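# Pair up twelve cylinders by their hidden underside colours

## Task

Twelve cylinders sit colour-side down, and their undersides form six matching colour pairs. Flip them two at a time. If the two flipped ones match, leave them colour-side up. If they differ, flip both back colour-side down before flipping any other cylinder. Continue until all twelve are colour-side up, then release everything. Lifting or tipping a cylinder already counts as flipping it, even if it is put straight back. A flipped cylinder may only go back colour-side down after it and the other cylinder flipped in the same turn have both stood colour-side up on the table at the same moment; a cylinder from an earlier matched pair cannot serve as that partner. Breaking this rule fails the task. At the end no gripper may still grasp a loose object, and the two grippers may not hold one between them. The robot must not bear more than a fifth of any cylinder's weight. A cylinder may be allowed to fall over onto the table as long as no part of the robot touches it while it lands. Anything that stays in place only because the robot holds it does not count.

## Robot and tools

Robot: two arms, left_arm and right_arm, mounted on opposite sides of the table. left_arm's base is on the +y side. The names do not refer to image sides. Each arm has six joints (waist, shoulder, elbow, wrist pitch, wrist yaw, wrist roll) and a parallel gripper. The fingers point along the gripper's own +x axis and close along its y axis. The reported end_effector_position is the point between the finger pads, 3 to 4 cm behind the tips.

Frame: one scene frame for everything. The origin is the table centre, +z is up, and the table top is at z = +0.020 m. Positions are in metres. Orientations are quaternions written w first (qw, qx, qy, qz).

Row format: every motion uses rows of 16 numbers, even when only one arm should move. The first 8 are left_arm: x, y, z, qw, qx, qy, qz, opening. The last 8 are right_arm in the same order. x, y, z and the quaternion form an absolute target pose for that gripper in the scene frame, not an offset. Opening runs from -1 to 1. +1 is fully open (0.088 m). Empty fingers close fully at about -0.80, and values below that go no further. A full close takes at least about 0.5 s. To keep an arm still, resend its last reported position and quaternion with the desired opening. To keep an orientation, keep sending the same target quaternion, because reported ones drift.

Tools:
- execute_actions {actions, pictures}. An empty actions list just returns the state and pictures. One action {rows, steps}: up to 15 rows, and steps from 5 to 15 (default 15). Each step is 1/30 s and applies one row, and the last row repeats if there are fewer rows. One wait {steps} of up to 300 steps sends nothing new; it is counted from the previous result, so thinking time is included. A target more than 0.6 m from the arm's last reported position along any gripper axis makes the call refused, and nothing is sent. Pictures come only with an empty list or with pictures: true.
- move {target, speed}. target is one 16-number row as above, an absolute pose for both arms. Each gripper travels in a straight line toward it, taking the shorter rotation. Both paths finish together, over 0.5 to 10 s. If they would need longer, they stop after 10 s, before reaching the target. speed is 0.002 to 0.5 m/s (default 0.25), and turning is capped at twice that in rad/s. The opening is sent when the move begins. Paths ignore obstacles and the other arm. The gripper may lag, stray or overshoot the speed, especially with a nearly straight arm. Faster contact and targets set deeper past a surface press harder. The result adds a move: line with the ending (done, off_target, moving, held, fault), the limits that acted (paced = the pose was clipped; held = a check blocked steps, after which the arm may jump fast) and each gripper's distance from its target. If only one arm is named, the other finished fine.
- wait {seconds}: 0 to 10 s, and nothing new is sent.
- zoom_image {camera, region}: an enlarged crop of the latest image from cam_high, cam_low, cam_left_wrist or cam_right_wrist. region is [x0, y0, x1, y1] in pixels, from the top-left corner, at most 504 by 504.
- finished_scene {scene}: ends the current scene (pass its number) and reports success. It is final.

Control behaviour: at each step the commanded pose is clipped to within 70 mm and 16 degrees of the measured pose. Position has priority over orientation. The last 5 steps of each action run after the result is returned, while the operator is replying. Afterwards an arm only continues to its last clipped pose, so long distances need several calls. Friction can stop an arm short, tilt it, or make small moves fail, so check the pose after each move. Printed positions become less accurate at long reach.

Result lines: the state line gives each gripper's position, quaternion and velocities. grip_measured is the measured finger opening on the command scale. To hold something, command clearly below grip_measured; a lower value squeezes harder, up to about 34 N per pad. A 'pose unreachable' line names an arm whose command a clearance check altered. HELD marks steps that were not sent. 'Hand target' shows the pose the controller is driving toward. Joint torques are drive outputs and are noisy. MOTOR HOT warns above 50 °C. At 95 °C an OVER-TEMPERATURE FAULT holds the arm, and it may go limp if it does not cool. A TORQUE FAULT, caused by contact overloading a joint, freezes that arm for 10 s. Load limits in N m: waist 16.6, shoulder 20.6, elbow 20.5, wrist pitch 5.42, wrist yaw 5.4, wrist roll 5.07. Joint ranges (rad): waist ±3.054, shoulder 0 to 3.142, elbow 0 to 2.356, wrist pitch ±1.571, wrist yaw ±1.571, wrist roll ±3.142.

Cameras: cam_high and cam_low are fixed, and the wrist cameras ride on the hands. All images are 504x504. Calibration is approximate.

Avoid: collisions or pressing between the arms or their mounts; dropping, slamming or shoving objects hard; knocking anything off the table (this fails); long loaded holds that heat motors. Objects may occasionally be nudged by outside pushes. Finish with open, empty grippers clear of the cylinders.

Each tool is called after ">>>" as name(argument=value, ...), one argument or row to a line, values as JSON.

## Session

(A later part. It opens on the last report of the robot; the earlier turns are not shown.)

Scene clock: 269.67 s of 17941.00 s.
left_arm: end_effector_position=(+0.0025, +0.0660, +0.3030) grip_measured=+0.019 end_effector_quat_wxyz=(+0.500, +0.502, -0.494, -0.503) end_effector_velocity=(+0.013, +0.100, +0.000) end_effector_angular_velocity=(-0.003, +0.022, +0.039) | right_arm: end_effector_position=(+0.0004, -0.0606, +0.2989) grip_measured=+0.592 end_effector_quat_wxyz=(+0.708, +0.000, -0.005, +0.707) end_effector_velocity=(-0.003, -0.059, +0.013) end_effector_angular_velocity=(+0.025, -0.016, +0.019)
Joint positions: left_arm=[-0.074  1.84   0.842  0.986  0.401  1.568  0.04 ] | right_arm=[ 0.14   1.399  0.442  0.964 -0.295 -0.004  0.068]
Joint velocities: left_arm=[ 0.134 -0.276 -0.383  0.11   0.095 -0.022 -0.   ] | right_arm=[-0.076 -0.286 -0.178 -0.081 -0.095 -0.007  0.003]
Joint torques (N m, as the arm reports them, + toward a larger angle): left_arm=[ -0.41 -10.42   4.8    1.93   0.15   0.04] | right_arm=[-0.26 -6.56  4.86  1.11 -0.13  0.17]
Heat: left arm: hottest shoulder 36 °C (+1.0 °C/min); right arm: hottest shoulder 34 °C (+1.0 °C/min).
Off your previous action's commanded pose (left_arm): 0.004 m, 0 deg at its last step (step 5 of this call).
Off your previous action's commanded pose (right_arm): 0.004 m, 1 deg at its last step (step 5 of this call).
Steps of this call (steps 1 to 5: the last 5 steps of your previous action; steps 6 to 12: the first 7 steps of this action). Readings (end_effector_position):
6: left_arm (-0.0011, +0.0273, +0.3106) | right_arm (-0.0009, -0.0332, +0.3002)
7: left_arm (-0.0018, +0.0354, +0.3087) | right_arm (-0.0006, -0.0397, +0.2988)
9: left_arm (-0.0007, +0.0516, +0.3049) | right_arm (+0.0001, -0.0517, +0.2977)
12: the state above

>>> move(
  target=[0.165,0.245,0.155,0.5,0.5,0.5,-0.5,-0.4,0.14,-0.248,0.135,0.5,-0.5,0.5,0.5,0.5],
  speed=0.5,
)

>>> move(
  target=[0.165,0.245,0.067,0.5,0.5,0.5,-0.5,-0.4,0.14,-0.248,0.073,0.5,-0.5,0.5,0.5,0.5],
  speed=0.15,
)

>>> execute_actions(
  actions=[
    {"rows":[[0.165,0.245,0.07,0.5,0.5,0.5,-0.5,0.35,0.14,-0.248,0.075,0.5,-0.5,0.5,0.5,-0.4]],"steps":13},
  ],
)

>>> execute_actions(
  actions=[
    {"rows":[[0.165,0.245,0.1,0.5,0.5,0.5,-0.5,0.35,0.14,-0.248,0.1,0.5,-0.5,0.5,0.5,-0.4],[0.165,0.245,0.1,0.5,0.5,0.5,-0.5,0.35,0.14,-0.248,0.1,0.5,-0.5,0.5,0.5,-0.4],[0.165,0.245,0.16,0.5,0.5,0.5,-0.5,0.35,0.14,-0.248,0.18,0.5,-0.5,0.5,0.5,-0.4]],"steps":15},
  ],
)

>>> move(
  target=[0,0.12,0.308,0.5,0.5,-0.5,-0.5,0.6,0,-0.03,0.297,0.707,0,0,0.707,-0.4],
  speed=0.5,
)

>>> move(
  target=[0,0.02,0.308,0.5,0.5,-0.5,-0.5,0.6,0,-0.03,0.297,0.707,0,0,0.707,-0.4],
  speed=0.2,
)

>>> execute_actions(
  actions=[
    {"rows":[[0,0.02,0.308,0.5,0.5,-0.5,-0.5,-0.4,0,-0.03,0.297,0.707,0,0,0.707,-0.4]],"steps":15},
  ],
)

>>> execute_actions(
  actions=[
    {"rows":[[0,0.02,0.308,0.5,0.5,-0.5,-0.5,-0.4,0,-0.03,0.297,0.707,0,0,0.707,0.6]],"steps":10},
  ],
)

>>> execute_actions(
  actions=[
    {"rows":[[0,0.08,0.308,0.5,0.5,-0.5,-0.5,-0.4,0,-0.07,0.297,0.707,0,0,0.707,0.6]],"steps":12},
  ],
)

>>> move(
  target=[0.275,0.315,0.155,0.5,0.5,0.5,-0.5,-0.4,-0.204,-0.037,0.135,0.5,-0.5,0.5,0.5,0.5],
  speed=0.5,
)

Scene clock: 273.07 s of 17941.00 s.
left_arm: end_effector_position=(+0.1648, +0.2435, +0.1564) grip_measured=+0.018 end_effector_quat_wxyz=(+0.505, +0.498, +0.496, -0.501) end_effector_velocity=(-0.001, +0.004, +0.001) end_effector_angular_velocity=(+0.031, +0.021, +0.010) | right_arm: end_effector_position=(+0.1366, -0.2488, +0.1372) grip_measured=+0.500 end_effector_quat_wxyz=(+0.498, -0.498, +0.498, +0.506) end_effector_velocity=(-0.001, -0.001, -0.001) end_effector_angular_velocity=(-0.014, +0.004, +0.010)
Joint positions: left_arm=[ 0.327  2.165  1.649 -1.043  0.005  0.804  0.04 ] | right_arm=[-0.406  1.68   0.989 -0.881 -0.012 -0.85   0.064]
Joint velocities: left_arm=[ 0.002  0.017  0.032 -0.051 -0.007 -0.007 -0.   ] | right_arm=[ 0.002  0.007  0.002 -0.007  0.007 -0.007 -0.   ]
Joint torques (N m, as the arm reports them, + toward a larger angle): left_arm=[ 0.21 -9.53  6.42  0.21 -0.04 -0.09] | right_arm=[-0.29 -6.19  6.61 -0.13 -0.03 -0.21]
Heat: left arm: hottest shoulder 36 °C (+1.0 °C/min); right arm: hottest shoulder 34 °C (+1.0 °C/min).
Hand target (left_arm): +0.167, +0.243, +0.153; +0.503, +0.497, +0.501, -0.499
Hand target (right_arm): +0.139, -0.249, +0.136; +0.495, -0.500, +0.500, +0.506
Off your previous action's commanded pose (left_arm): 0.007 m, 0 deg at its last step (step 5 of this call).
Off your previous action's commanded pose (right_arm): 0.005 m, 1 deg at its last step (step 5 of this call).
Off the commanded pose (left_arm): 0.002 m, 1 deg.
Off the commanded pose (right_arm): 0.004 m, 1 deg.
Kept back: nothing.
move: done
camera_calibration (this result's frames):
cam_left_wrist: T_world_to_cam=[[-0.99926, -0.00215212, -0.0384133, 0.183783], [-0.0129194, 0.959229, 0.282335, -0.24281], [0.0362396, 0.282622, -0.958547, 0.148067], [0, 0, 0, 1]] pos_world=[0.175144, 0.191459, 0.217542]
cam_right_wrist: T_world_to_cam=[[0.9976, 0.065826, 0.0214622, -0.116523], [0.0564349, -0.952672, 0.298716, -0.252643], [0.0401098, -0.296788, -0.954101, 0.131473], [0, 0, 0, 1]] pos_world=[0.125228, -0.193996, 0.203408]

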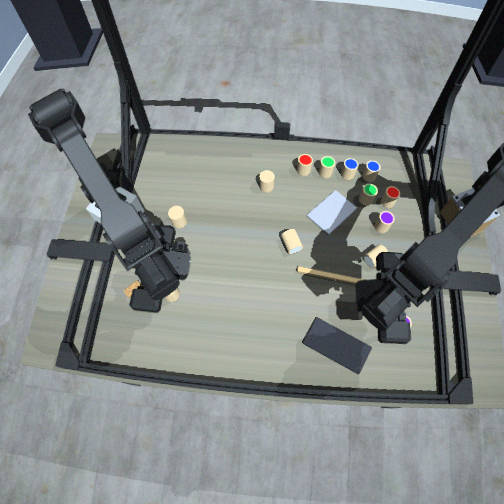

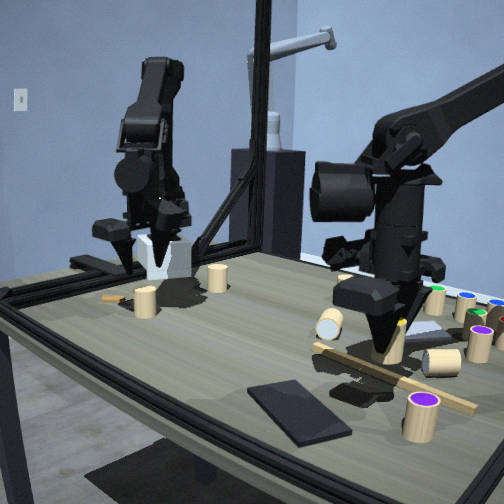

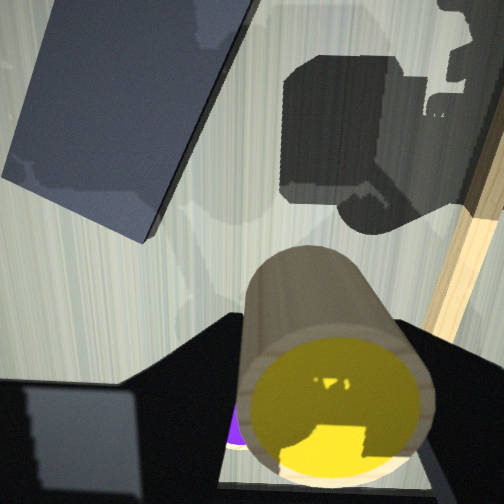

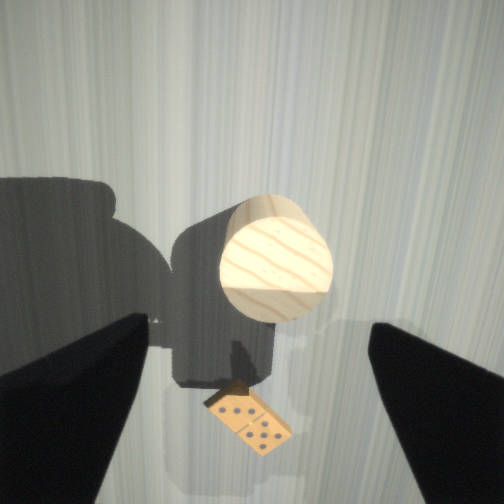

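Scene clock: 274.13 s of 17941.00 s.
left_arm: end_effector_position=(+0.1679, +0.2408, +0.0778) grip_measured=+0.017 end_effector_quat_wxyz=(+0.509, +0.499, +0.492, -0.501) end_effector_velocity=(+0.002, -0.002, +0.002) end_effector_angular_velocity=(-0.003, -0.014, +0.005) | right_arm: end_effector_position=(+0.1422, -0.2457, +0.0782) grip_measured=+0.500 end_effector_quat_wxyz=(+0.505, -0.501, +0.493, +0.502) end_effector_velocity=(-0.001, -0.002, -0.003) end_effector_angular_velocity=(-0.011, +0.000, +0.024)
Joint positions: left_arm=[ 0.327  2.29   1.522 -0.778  0.003  0.805  0.04 ] | right_arm=[-0.406  1.82   0.881 -0.614 -0.003 -0.848  0.064]
Joint velocities: left_arm=[-0.002 -0.002  0.002  0.007 -0.007 -0.007 -0.   ] | right_arm=[ 0.002  0.007 -0.007  0.007  0.007 -0.022 -0.   ]
Joint torques (N m, as the arm reports them, + toward a larger angle): left_arm=[ 0.01 -8.77  3.87  0.71 -0.1   0.07] | right_arm=[ 0.05 -6.58  3.42  0.28 -0.02  0.18]
Heat: left arm: hottest shoulder 36 °C (+1.0 °C/min); right arm: hottest shoulder 34 °C (+1.0 °C/min).
Hand target (left_arm): +0.165, +0.245, +0.067; +0.500, +0.500, +0.500, -0.500
Hand target (right_arm): +0.139, -0.249, +0.073; +0.500, -0.500, +0.500, +0.500
Off the commanded pose (left_arm): 0.012 m, 1 deg.
Off the commanded pose (right_arm): 0.006 m, 1 deg.
Kept back: nothing.
move: off_target (left_arm)
camera_calibration (this result's frames):
cam_left_wrist: T_world_to_cam=[[-0.998806, -0.00214247, -0.0488105, 0.184622], [-0.015483, 0.961426, 0.274627, -0.217507], [0.0463393, 0.275055, -0.960311, 0.0736619], [0, 0, 0, 1]] pos_world=[0.177621, 0.189251, 0.139483]
cam_right_wrist: T_world_to_cam=[[0.997168, 0.0629326, 0.0411869, -0.123225], [0.0480498, -0.954329, 0.294868, -0.231264], [0.0578627, -0.292054, -0.95465, 0.0745714], [0, 0, 0, 1]] pos_world=[0.129674, -0.191168, 0.144457]

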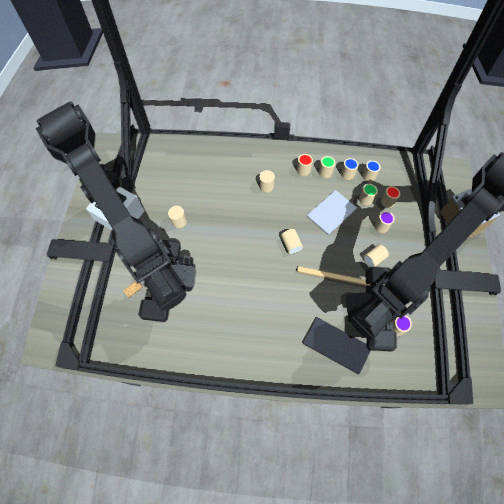

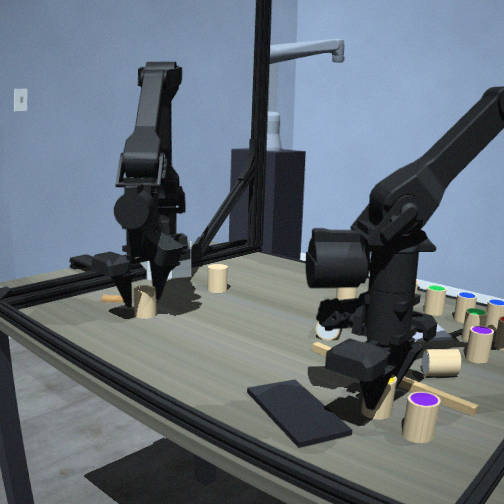

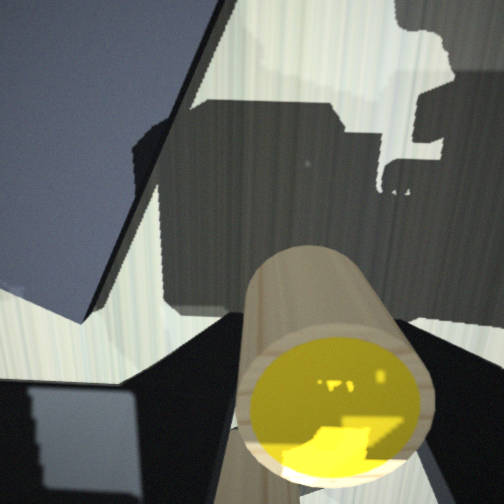

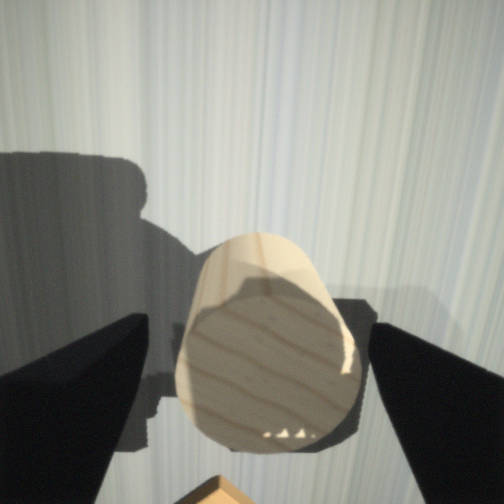

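Scene clock: 274.40 s of 17941.00 s.
left_arm: end_effector_position=(+0.1679, +0.2410, +0.0774) grip_measured=+0.273 end_effector_quat_wxyz=(+0.509, +0.499, +0.492, -0.500) end_effector_velocity=(-0.000, -0.003, +0.002) end_effector_angular_velocity=(-0.014, -0.004, +0.005) | right_arm: end_effector_position=(+0.1421, -0.2460, +0.0781) grip_measured=+0.021 end_effector_quat_wxyz=(+0.504, -0.501, +0.493, +0.502) end_effector_velocity=(-0.001, -0.001, +0.001) end_effector_angular_velocity=(+0.004, +0.007, +0.005)
Joint positions: left_arm=[ 0.327  2.291  1.522 -0.778  0.003  0.805  0.052] | right_arm=[-0.406  1.821  0.881 -0.616 -0.002 -0.847  0.04 ]
Joint velocities: left_arm=[-0.002 -0.007 -0.002  0.007  0.007 -0.007  0.032] | right_arm=[-0.002 -0.007 -0.002 -0.007 -0.007 -0.007  0.   ]
Joint torques (N m, as the arm reports them, + toward a larger angle): left_arm=[-0.12 -9.54  4.07  0.25 -0.1   0.08] | right_arm=[ 0.04 -6.71  4.17 -0.06 -0.03  0.18]
Heat: left arm: hottest shoulder 36 °C (+1.0 °C/min); right arm: hottest shoulder 34 °C (+1.0 °C/min).
Steps of this call (steps 1 to 8: the first 8 steps of this action). Readings (end_effector_position):
1: left_arm (+0.1679, +0.2408, +0.0778) | right_arm (+0.1422, -0.2457, +0.0781)
2: left_arm (+0.1679, +0.2408, +0.0778) | right_arm (+0.1422, -0.2457, +0.0781)
4: left_arm (+0.1680, +0.2409, +0.0778) | right_arm (+0.1422, -0.2457, +0.0781)
8: the state above

Scene clock: 274.90 s of 17941.00 s.
left_arm: end_effector_position=(+0.1652, +0.2438, +0.1494) grip_measured=+0.349 end_effector_quat_wxyz=(+0.504, +0.499, +0.497, -0.500) end_effector_velocity=(+0.025, -0.024, +0.177) end_effector_angular_velocity=(-0.132, -0.148, +0.005) | right_arm: end_effector_position=(+0.1430, -0.2453, +0.1637) grip_measured=+0.021 end_effector_quat_wxyz=(+0.506, -0.501, +0.491, +0.501) end_effector_velocity=(+0.010, +0.010, +0.179) end_effector_angular_velocity=(+0.049, -0.044, -0.010)
Joint positions: left_arm=[ 0.327  2.175  1.637 -1.023  0.002  0.805  0.056] | right_arm=[-0.406  1.648  1.067 -0.968 -0.002 -0.847  0.04 ]
Joint velocities: left_arm=[-0.002 -0.237  0.349 -0.388 -0.007 -0.007  0.   ] | right_arm=[-0.002 -0.237  0.496 -0.667 -0.007  0.007  0.   ]
Joint torques (N m, as the arm reports them, + toward a larger angle): left_arm=[  0.   -10.33   4.76  -0.08  -0.06   0.09] | right_arm=[ 0.04 -6.64  5.07 -0.29 -0.05  0.16]
Heat: left arm: hottest shoulder 36 °C (+1.0 °C/min); right arm: hottest shoulder 34 °C (+1.0 °C/min).
Off your previous action's commanded pose (left_arm): 0.009 m, 1 deg at its last step (step 5 of this call).
Off your previous action's commanded pose (right_arm): 0.004 m, 1 deg at its last step (step 5 of this call).
Steps of this call (steps 1 to 5: the last 5 steps of your previous action; steps 6 to 15: the first 10 steps of this action). Readings (end_effector_position):
6: left_arm (+0.1662, +0.2426, +0.0780) | right_arm (+0.1407, -0.2472, +0.0798)
7: left_arm (+0.1634, +0.2453, +0.0791) | right_arm (+0.1383, -0.2494, +0.0818)
9: left_arm (+0.1571, +0.2516, +0.0924) | right_arm (+0.1331, -0.2541, +0.0983)
13: left_arm (+0.1617, +0.2471, +0.1337) | right_arm (+0.1405, -0.2475, +0.1473)
15: the state above

Scene clock: 278.17 s of 17941.00 s.
left_arm: end_effector_position=(-0.0002, +0.1220, +0.3175) grip_measured=+0.600 end_effector_quat_wxyz=(+0.501, +0.498, -0.505, -0.496) end_effector_velocity=(-0.003, +0.001, -0.002) end_effector_angular_velocity=(+0.002, +0.008, -0.010) | right_arm: end_effector_position=(+0.0019, -0.0290, +0.3017) grip_measured=+0.021 end_effector_quat_wxyz=(+0.711, -0.003, -0.011, +0.703) end_effector_velocity=(+0.002, +0.000, +0.001) end_effector_angular_velocity=(+0.012, -0.010, -0.010)
Joint positions: left_arm=[-0.002  1.641  0.645  1.008  0.479  1.571  0.068] | right_arm=[ 0.174  1.52   0.555  0.976 -0.252 -0.017  0.04 ]
Joint velocities: left_arm=[-0.002  0.002 -0.007  0.007  0.007 -0.007 -0.   ] | right_arm=[-0.002  0.007 -0.002  0.022  0.007 -0.007 -0.   ]
Joint torques (N m, as the arm reports them, + toward a larger angle): left_arm=[ 0.04 -5.57  4.71  1.69  0.04  0.03] | right_arm=[ 0.26 -5.83  4.9   1.61  0.06  0.19]
Heat: left arm: hottest shoulder 37 °C (+2.0 °C/min); right arm: hottest shoulder 34 °C (+1.0 °C/min).
Hand target (left_arm): -0.002, +0.122, +0.310; +0.497, +0.499, -0.502, -0.503
Hand target (right_arm): +0.001, -0.029, +0.296; +0.711, -0.004, -0.003, +0.703
Off your previous action's commanded pose (left_arm): 0.003 m, 0 deg at its last step (step 5 of this call).
Off your previous action's commanded pose (right_arm): 0.007 m, 0 deg at its last step (step 5 of this call).
Off the commanded pose (left_arm): 0.010 m, 1 deg.
Off the commanded pose (right_arm): 0.005 m, 1 deg.
Kept back: nothing.
move: off_target (left_arm)
camera_calibration (this result's frames):
cam_left_wrist: T_world_to_cam=[[0.00589452, -0.044289, -0.999001, 0.335111], [0.956555, 0.291463, -0.00727743, -0.000281835], [0.291494, -0.955556, 0.0440829, 0.175517], [0, 0, 0, 1]] pos_world=[-0.0528678, 0.18264, 0.327037]
cam_right_wrist: T_world_to_cam=[[0.996123, -0.0410094, 0.0778251, -0.0202741], [0.062165, -0.297797, -0.952603, 0.311729], [0.0622418, 0.953748, -0.294093, 0.196187], [0, 0, 0, 1]] pos_world=[-0.0113941, -0.0951119, 0.356229]

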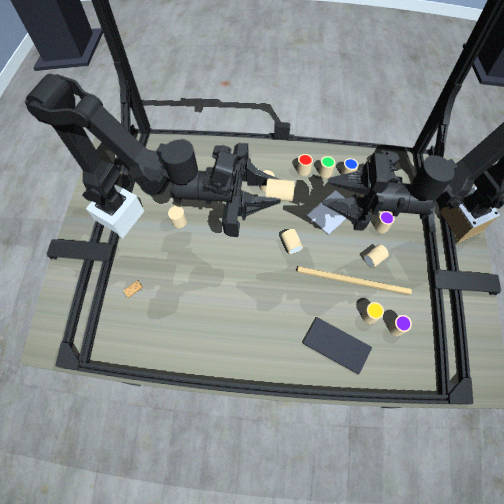

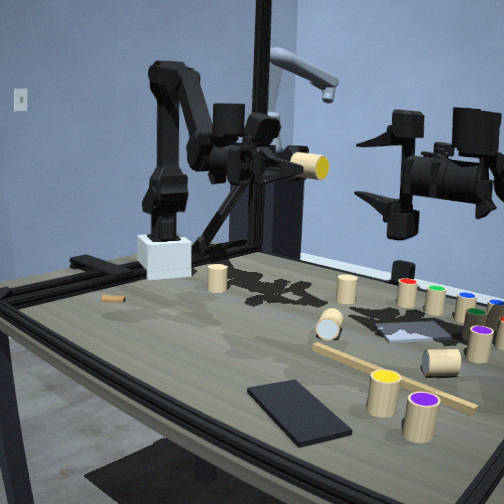

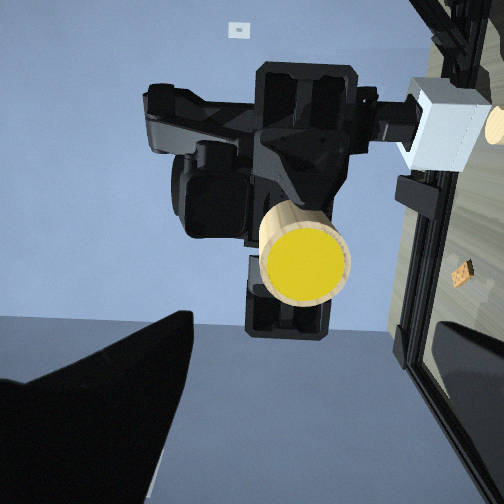

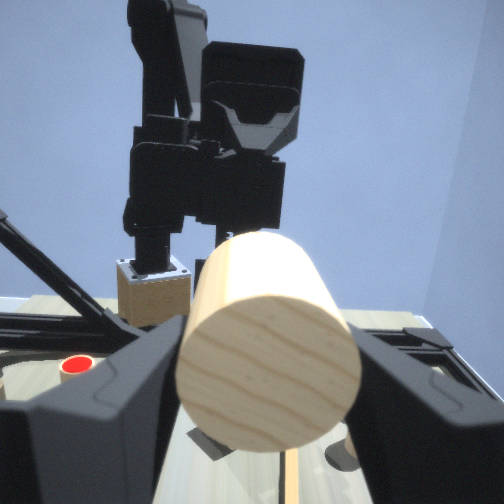

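Scene clock: 279.27 s of 17941.00 s.
left_arm: end_effector_position=(-0.0003, +0.0237, +0.3117) grip_measured=+0.600 end_effector_quat_wxyz=(+0.501, +0.499, -0.502, -0.497) end_effector_velocity=(-0.002, -0.004, -0.003) end_effector_angular_velocity=(+0.007, +0.010, -0.000) | right_arm: end_effector_position=(+0.0009, -0.0290, +0.3018) grip_measured=+0.022 end_effector_quat_wxyz=(+0.708, +0.001, -0.007, +0.706) end_effector_velocity=(+0.002, -0.000, +0.003) end_effector_angular_velocity=(+0.016, -0.026, -0.010)
Joint positions: left_arm=[-0.123  1.947  1.019  0.935  0.357  1.571  0.068] | right_arm=[ 0.174  1.52   0.555  0.976 -0.259 -0.005  0.04 ]
Joint velocities: left_arm=[-0.007  0.012  0.012 -0.007 -0.007 -0.007 -0.   ] | right_arm=[-0.002  0.002 -0.002  0.022  0.007 -0.022 -0.   ]
Joint torques (N m, as the arm reports them, + toward a larger angle): left_arm=[-0.3  -8.02  6.71  1.45 -0.15 -0.11] | right_arm=[ 0.03 -6.36  4.95  1.48 -0.12  0.19]
Heat: left arm: hottest shoulder 37 °C (+2.0 °C/min); right arm: hottest shoulder 34 °C (+1.0 °C/min).
Hand target (left_arm): -0.000, +0.020, +0.308; +0.500, +0.500, -0.500, -0.500
Hand target (right_arm): +0.000, -0.030, +0.297; +0.707, +0.000, -0.000, +0.707
Off the commanded pose (left_arm): 0.005 m, 0 deg.
Off the commanded pose (right_arm): 0.005 m, 1 deg.
Kept back: nothing.
move: done
camera_calibration (this result's frames):
cam_left_wrist: T_world_to_cam=[[0.00300615, -0.0406081, -0.999171, 0.324939], [0.955862, 0.293676, -0.00905967, 0.0289417], [0.2938, -0.955042, 0.0396986, 0.0833132], [0, 0, 0, 1]] pos_world=[-0.0531185, 0.0842633, 0.321624]
cam_right_wrist: T_world_to_cam=[[0.997238, -0.0336927, 0.0661978, -0.0154733], [0.0532548, -0.296964, -0.953403, 0.312147], [0.0517811, 0.954294, -0.294349, 0.196373], [0, 0, 0, 1]] pos_world=[-0.0113611, -0.095223, 0.356428]

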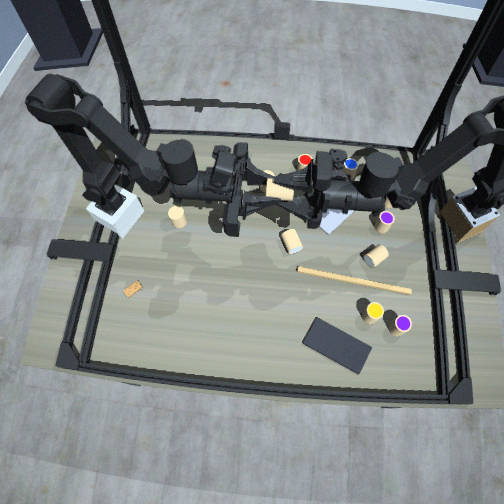

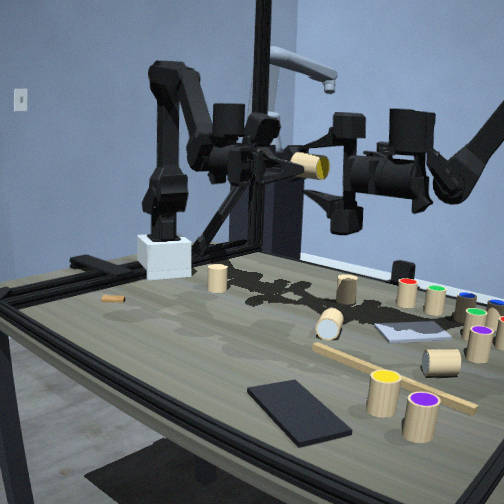

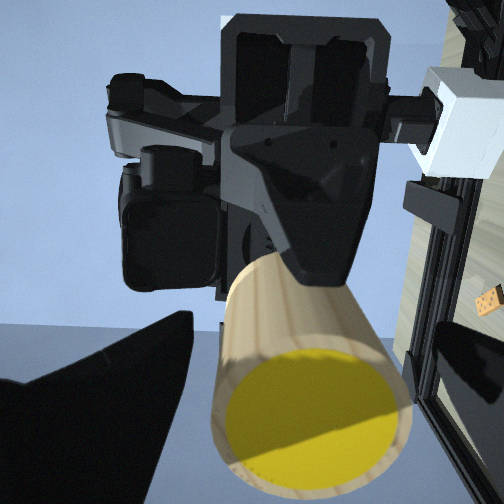

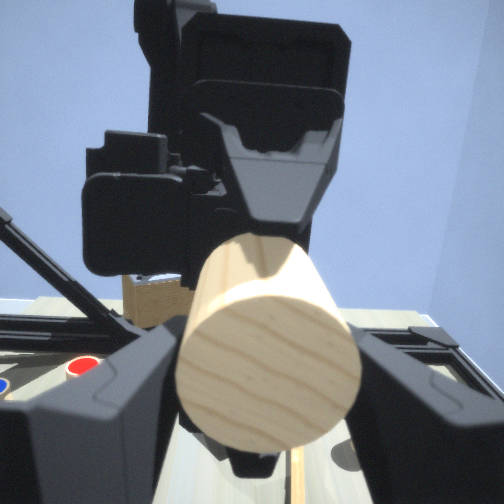

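Scene clock: 279.60 s of 17941.00 s.
left_arm: end_effector_position=(-0.0001, +0.0228, +0.3135) grip_measured=+0.021 end_effector_quat_wxyz=(+0.502, +0.498, -0.504, -0.496) end_effector_velocity=(-0.000, +0.000, -0.001) end_effector_angular_velocity=(+0.007, -0.005, +0.005) | right_arm: end_effector_position=(+0.0008, -0.0297, +0.2997) grip_measured=+0.022 end_effector_quat_wxyz=(+0.708, -0.000, -0.004, +0.706) end_effector_velocity=(-0.003, -0.002, -0.000) end_effector_angular_velocity=(+0.002, +0.007, +0.020)
Joint positions: left_arm=[-0.123  1.947  1.025  0.934  0.356  1.57   0.04 ] | right_arm=[ 0.174  1.52   0.551  0.976 -0.26  -0.004  0.04 ]
Joint velocities: left_arm=[-0.002 -0.002 -0.002 -0.007 -0.007  0.007 -0.   ] | right_arm=[-0.002 -0.002 -0.007  0.007 -0.022  0.007 -0.   ]
Joint torques (N m, as the arm reports them, + toward a larger angle): left_arm=[-0.19 -8.29  6.42  1.43 -0.17 -0.03] | right_arm=[ 0.05 -6.44  5.45  1.51 -0.13  0.15]
Heat: left arm: hottest shoulder 37 °C (+2.0 °C/min); right arm: hottest shoulder 34 °C (+1.0 °C/min).
Steps of this call (steps 1 to 10: the first 10 steps of this action). Readings (end_effector_position):
1: left_arm (-0.0003, +0.0237, +0.3117) | right_arm (+0.0009, -0.0290, +0.3018)
2: left_arm (-0.0003, +0.0236, +0.3114) | right_arm (+0.0008, -0.0290, +0.3018)
4: left_arm (-0.0002, +0.0235, +0.3123) | right_arm (+0.0008, -0.0291, +0.3010)
8: left_arm (-0.0002, +0.0228, +0.3135) | right_arm (+0.0008, -0.0297, +0.2997)
10: the state above

Scene clock: 279.93 s of 17941.00 s.
left_arm: end_effector_position=(-0.0003, +0.0227, +0.3126) grip_measured=+0.020 end_effector_quat_wxyz=(+0.501, +0.499, -0.503, -0.497) end_effector_velocity=(-0.002, -0.003, -0.025) end_effector_angular_velocity=(+0.076, +0.035, -0.000) | right_arm: end_effector_position=(+0.0007, -0.0297, +0.2999) grip_measured=+0.193 end_effector_quat_wxyz=(+0.708, +0.000, -0.004, +0.706) end_effector_velocity=(-0.004, -0.000, +0.002) end_effector_angular_velocity=(+0.007, -0.009, +0.024)
Joint positions: left_arm=[-0.123  1.948  1.025  0.931  0.356  1.57   0.04 ] | right_arm=[ 0.174  1.52   0.551  0.976 -0.26  -0.004  0.048]
Joint velocities: left_arm=[-0.007  0.027 -0.002 -0.051 -0.007 -0.007 -0.   ] | right_arm=[ 0.002 -0.002 -0.002  0.007 -0.022 -0.007  0.162]
Joint torques (N m, as the arm reports them, + toward a larger angle): left_arm=[-0.11 -8.38  6.61  1.6  -0.1  -0.04] | right_arm=[ 0.08 -6.45  5.48  1.45 -0.11  0.15]
Heat: left arm: hottest shoulder 37 °C (+2.0 °C/min); right arm: hottest shoulder 34 °C (+1.0 °C/min).
Off your previous action's commanded pose (left_arm): 0.006 m, 1 deg at its last step (step 5 of this call).
Off your previous action's commanded pose (right_arm): 0.003 m, 0 deg at its last step (step 5 of this call).
Steps of this call (steps 1 to 5: the last 5 steps of your previous action; steps 6 to 10: the first 5 steps of this action). Readings (end_effector_position):
6: left_arm (-0.0003, +0.0228, +0.3135) | right_arm (+0.0008, -0.0297, +0.2997)
7: left_arm (-0.0003, +0.0228, +0.3135) | right_arm (+0.0008, -0.0297, +0.2997)
9: left_arm (-0.0003, +0.0227, +0.3132) | right_arm (+0.0008, -0.0297, +0.2997)
10: the state above

Scene clock: 280.33 s of 17941.00 s.
left_arm: end_effector_position=(+0.0025, +0.0659, +0.3031) grip_measured=+0.020 end_effector_quat_wxyz=(+0.500, +0.503, -0.495, -0.503) end_effector_velocity=(+0.015, +0.100, +0.003) end_effector_angular_velocity=(-0.007, +0.005, +0.054) | right_arm: end_effector_position=(+0.0003, -0.0605, +0.2988) grip_measured=+0.592 end_effector_quat_wxyz=(+0.708, +0.000, -0.005, +0.707) end_effector_velocity=(-0.001, -0.060, +0.020) end_effector_angular_velocity=(+0.049, -0.023, +0.005)
Joint positions: left_arm=[-0.074  1.84   0.842  0.986  0.401  1.57   0.04 ] | right_arm=[ 0.14   1.399  0.442  0.964 -0.295 -0.004  0.068]
Joint velocities: left_arm=[ 0.134 -0.281 -0.383  0.11   0.081 -0.007 -0.   ] | right_arm=[-0.076 -0.295 -0.178 -0.066 -0.081 -0.007  0.003]
Joint torques (N m, as the arm reports them, + toward a larger angle): left_arm=[ -0.2  -10.65   4.72   1.9    0.16   0.05] | right_arm=[-0.29 -6.56  4.79  1.13 -0.13  0.17]
Heat: left arm: hottest shoulder 37 °C (+2.0 °C/min); right arm: hottest shoulder 34 °C (+1.0 °C/min).
Off your previous action's commanded pose (left_arm): 0.004 m, 0 deg at its last step (step 5 of this call).
Off your previous action's commanded pose (right_arm): 0.003 m, 1 deg at its last step (step 5 of this call).
Steps of this call (steps 1 to 5: the last 5 steps of your previous action; steps 6 to 12: the first 7 steps of this action). Readings (end_effector_position):
6: left_arm (-0.0012, +0.0270, +0.3113) | right_arm (+0.0001, -0.0334, +0.2997)
7: left_arm (-0.0020, +0.0352, +0.3091) | right_arm (-0.0001, -0.0398, +0.2985)
9: left_arm (-0.0009, +0.0514, +0.3053) | right_arm (+0.0000, -0.0517, +0.2975)
12: the state above

Scene clock: 283.53 s of 17941.00 s.
left_arm: end_effector_position=(+0.2761, +0.3136, +0.1581) grip_measured=+0.018 end_effector_quat_wxyz=(+0.507, +0.499, +0.495, -0.499) end_effector_velocity=(+0.005, -0.000, +0.001) end_effector_angular_velocity=(+0.020, -0.008, +0.020) | right_arm: end_effector_position=(-0.2014, -0.0386, +0.1398) grip_measured=+0.500 end_effector_quat_wxyz=(+0.500, -0.500, +0.494, +0.507) end_effector_velocity=(+0.001, -0.002, -0.002) end_effector_angular_velocity=(-0.023, -0.000, -0.010)
Joint positions: left_arm=[ 0.606  2.369  2.    -1.186  0.005  1.082  0.04 ] | right_arm=[ 0.764  2.174  1.684 -1.068  0.004  0.314  0.064]
Joint velocities: left_arm=[-0.002  0.022  0.042 -0.022 -0.022 -0.022  0.   ] | right_arm=[-0.002  0.012  0.012 -0.022 -0.007  0.007 -0.   ]
Joint torques (N m, as the arm reports them, + toward a larger angle): left_arm=[  0.02 -10.5    6.25   0.16  -0.06  -0.15] | right_arm=[  0.27 -10.05   7.02  -0.08  -0.12   0.18]
Heat: left arm: hottest shoulder 37 °C (+1.0 °C/min); right arm: hottest shoulder 34 °C (+1.0 °C/min).
Hand target (left_arm): +0.277, +0.314, +0.153; +0.504, +0.498, +0.501, -0.498
Hand target (right_arm): -0.203, -0.038, +0.136; +0.498, -0.502, +0.497, +0.503
Off your previous action's commanded pose (left_arm): 0.007 m, 0 deg at its last step (step 5 of this call).
Off your previous action's commanded pose (right_arm): 0.005 m, 1 deg at its last step (step 5 of this call).
Off the commanded pose (left_arm): 0.004 m, 1 deg.
Off the commanded pose (right_arm): 0.006 m, 1 deg.
Kept back: nothing.
move: done
camera_calibration (this result's frames):
cam_left_wrist: T_world_to_cam=[[-0.998994, -0.00406528, -0.0446651, 0.296688], [-0.0165482, 0.959026, 0.282834, -0.308111], [0.0416852, 0.283288, -0.958128, 0.124077], [0, 0, 0, 1]] pos_world=[0.286119, 0.261543, 0.219277]
cam_right_wrist: T_world_to_cam=[[0.996995, 0.0713377, 0.0301858, 0.205698], [0.0593256, -0.953776, 0.294603, -0.0329328], [0.0498068, -0.291927, -0.955143, 0.212182], [0, 0, 0, 1]] pos_world=[-0.213694, 0.0158572, 0.206157]

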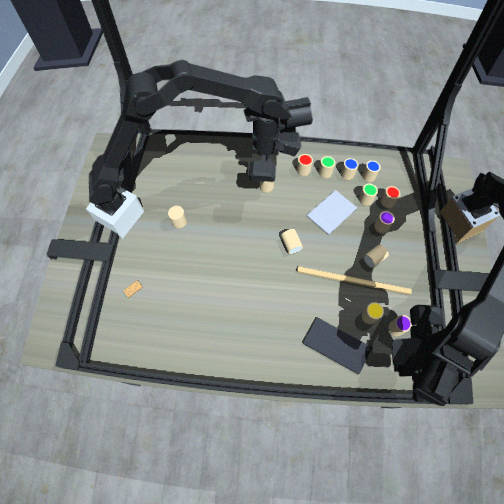

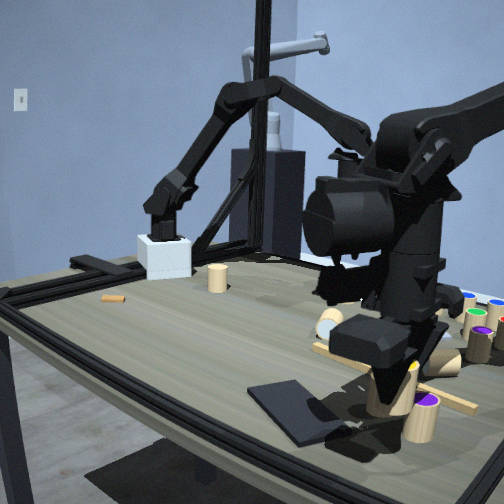

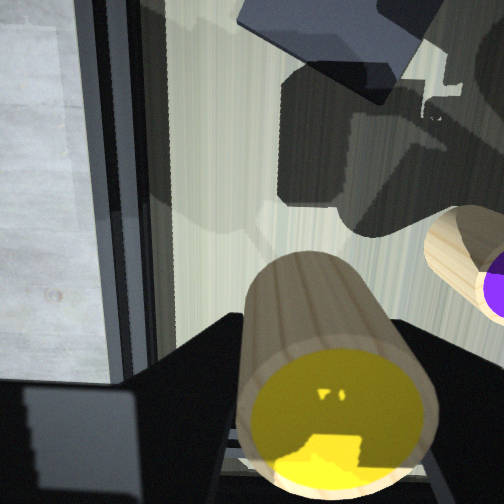

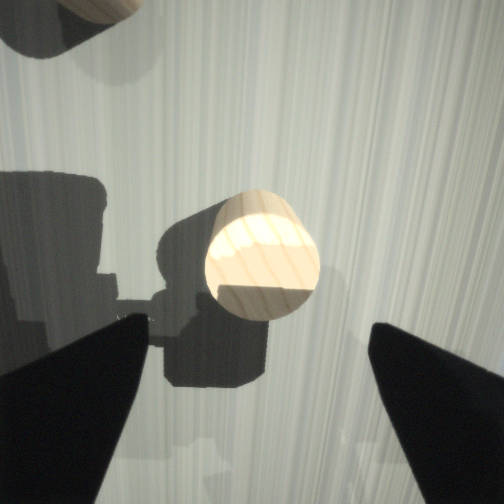

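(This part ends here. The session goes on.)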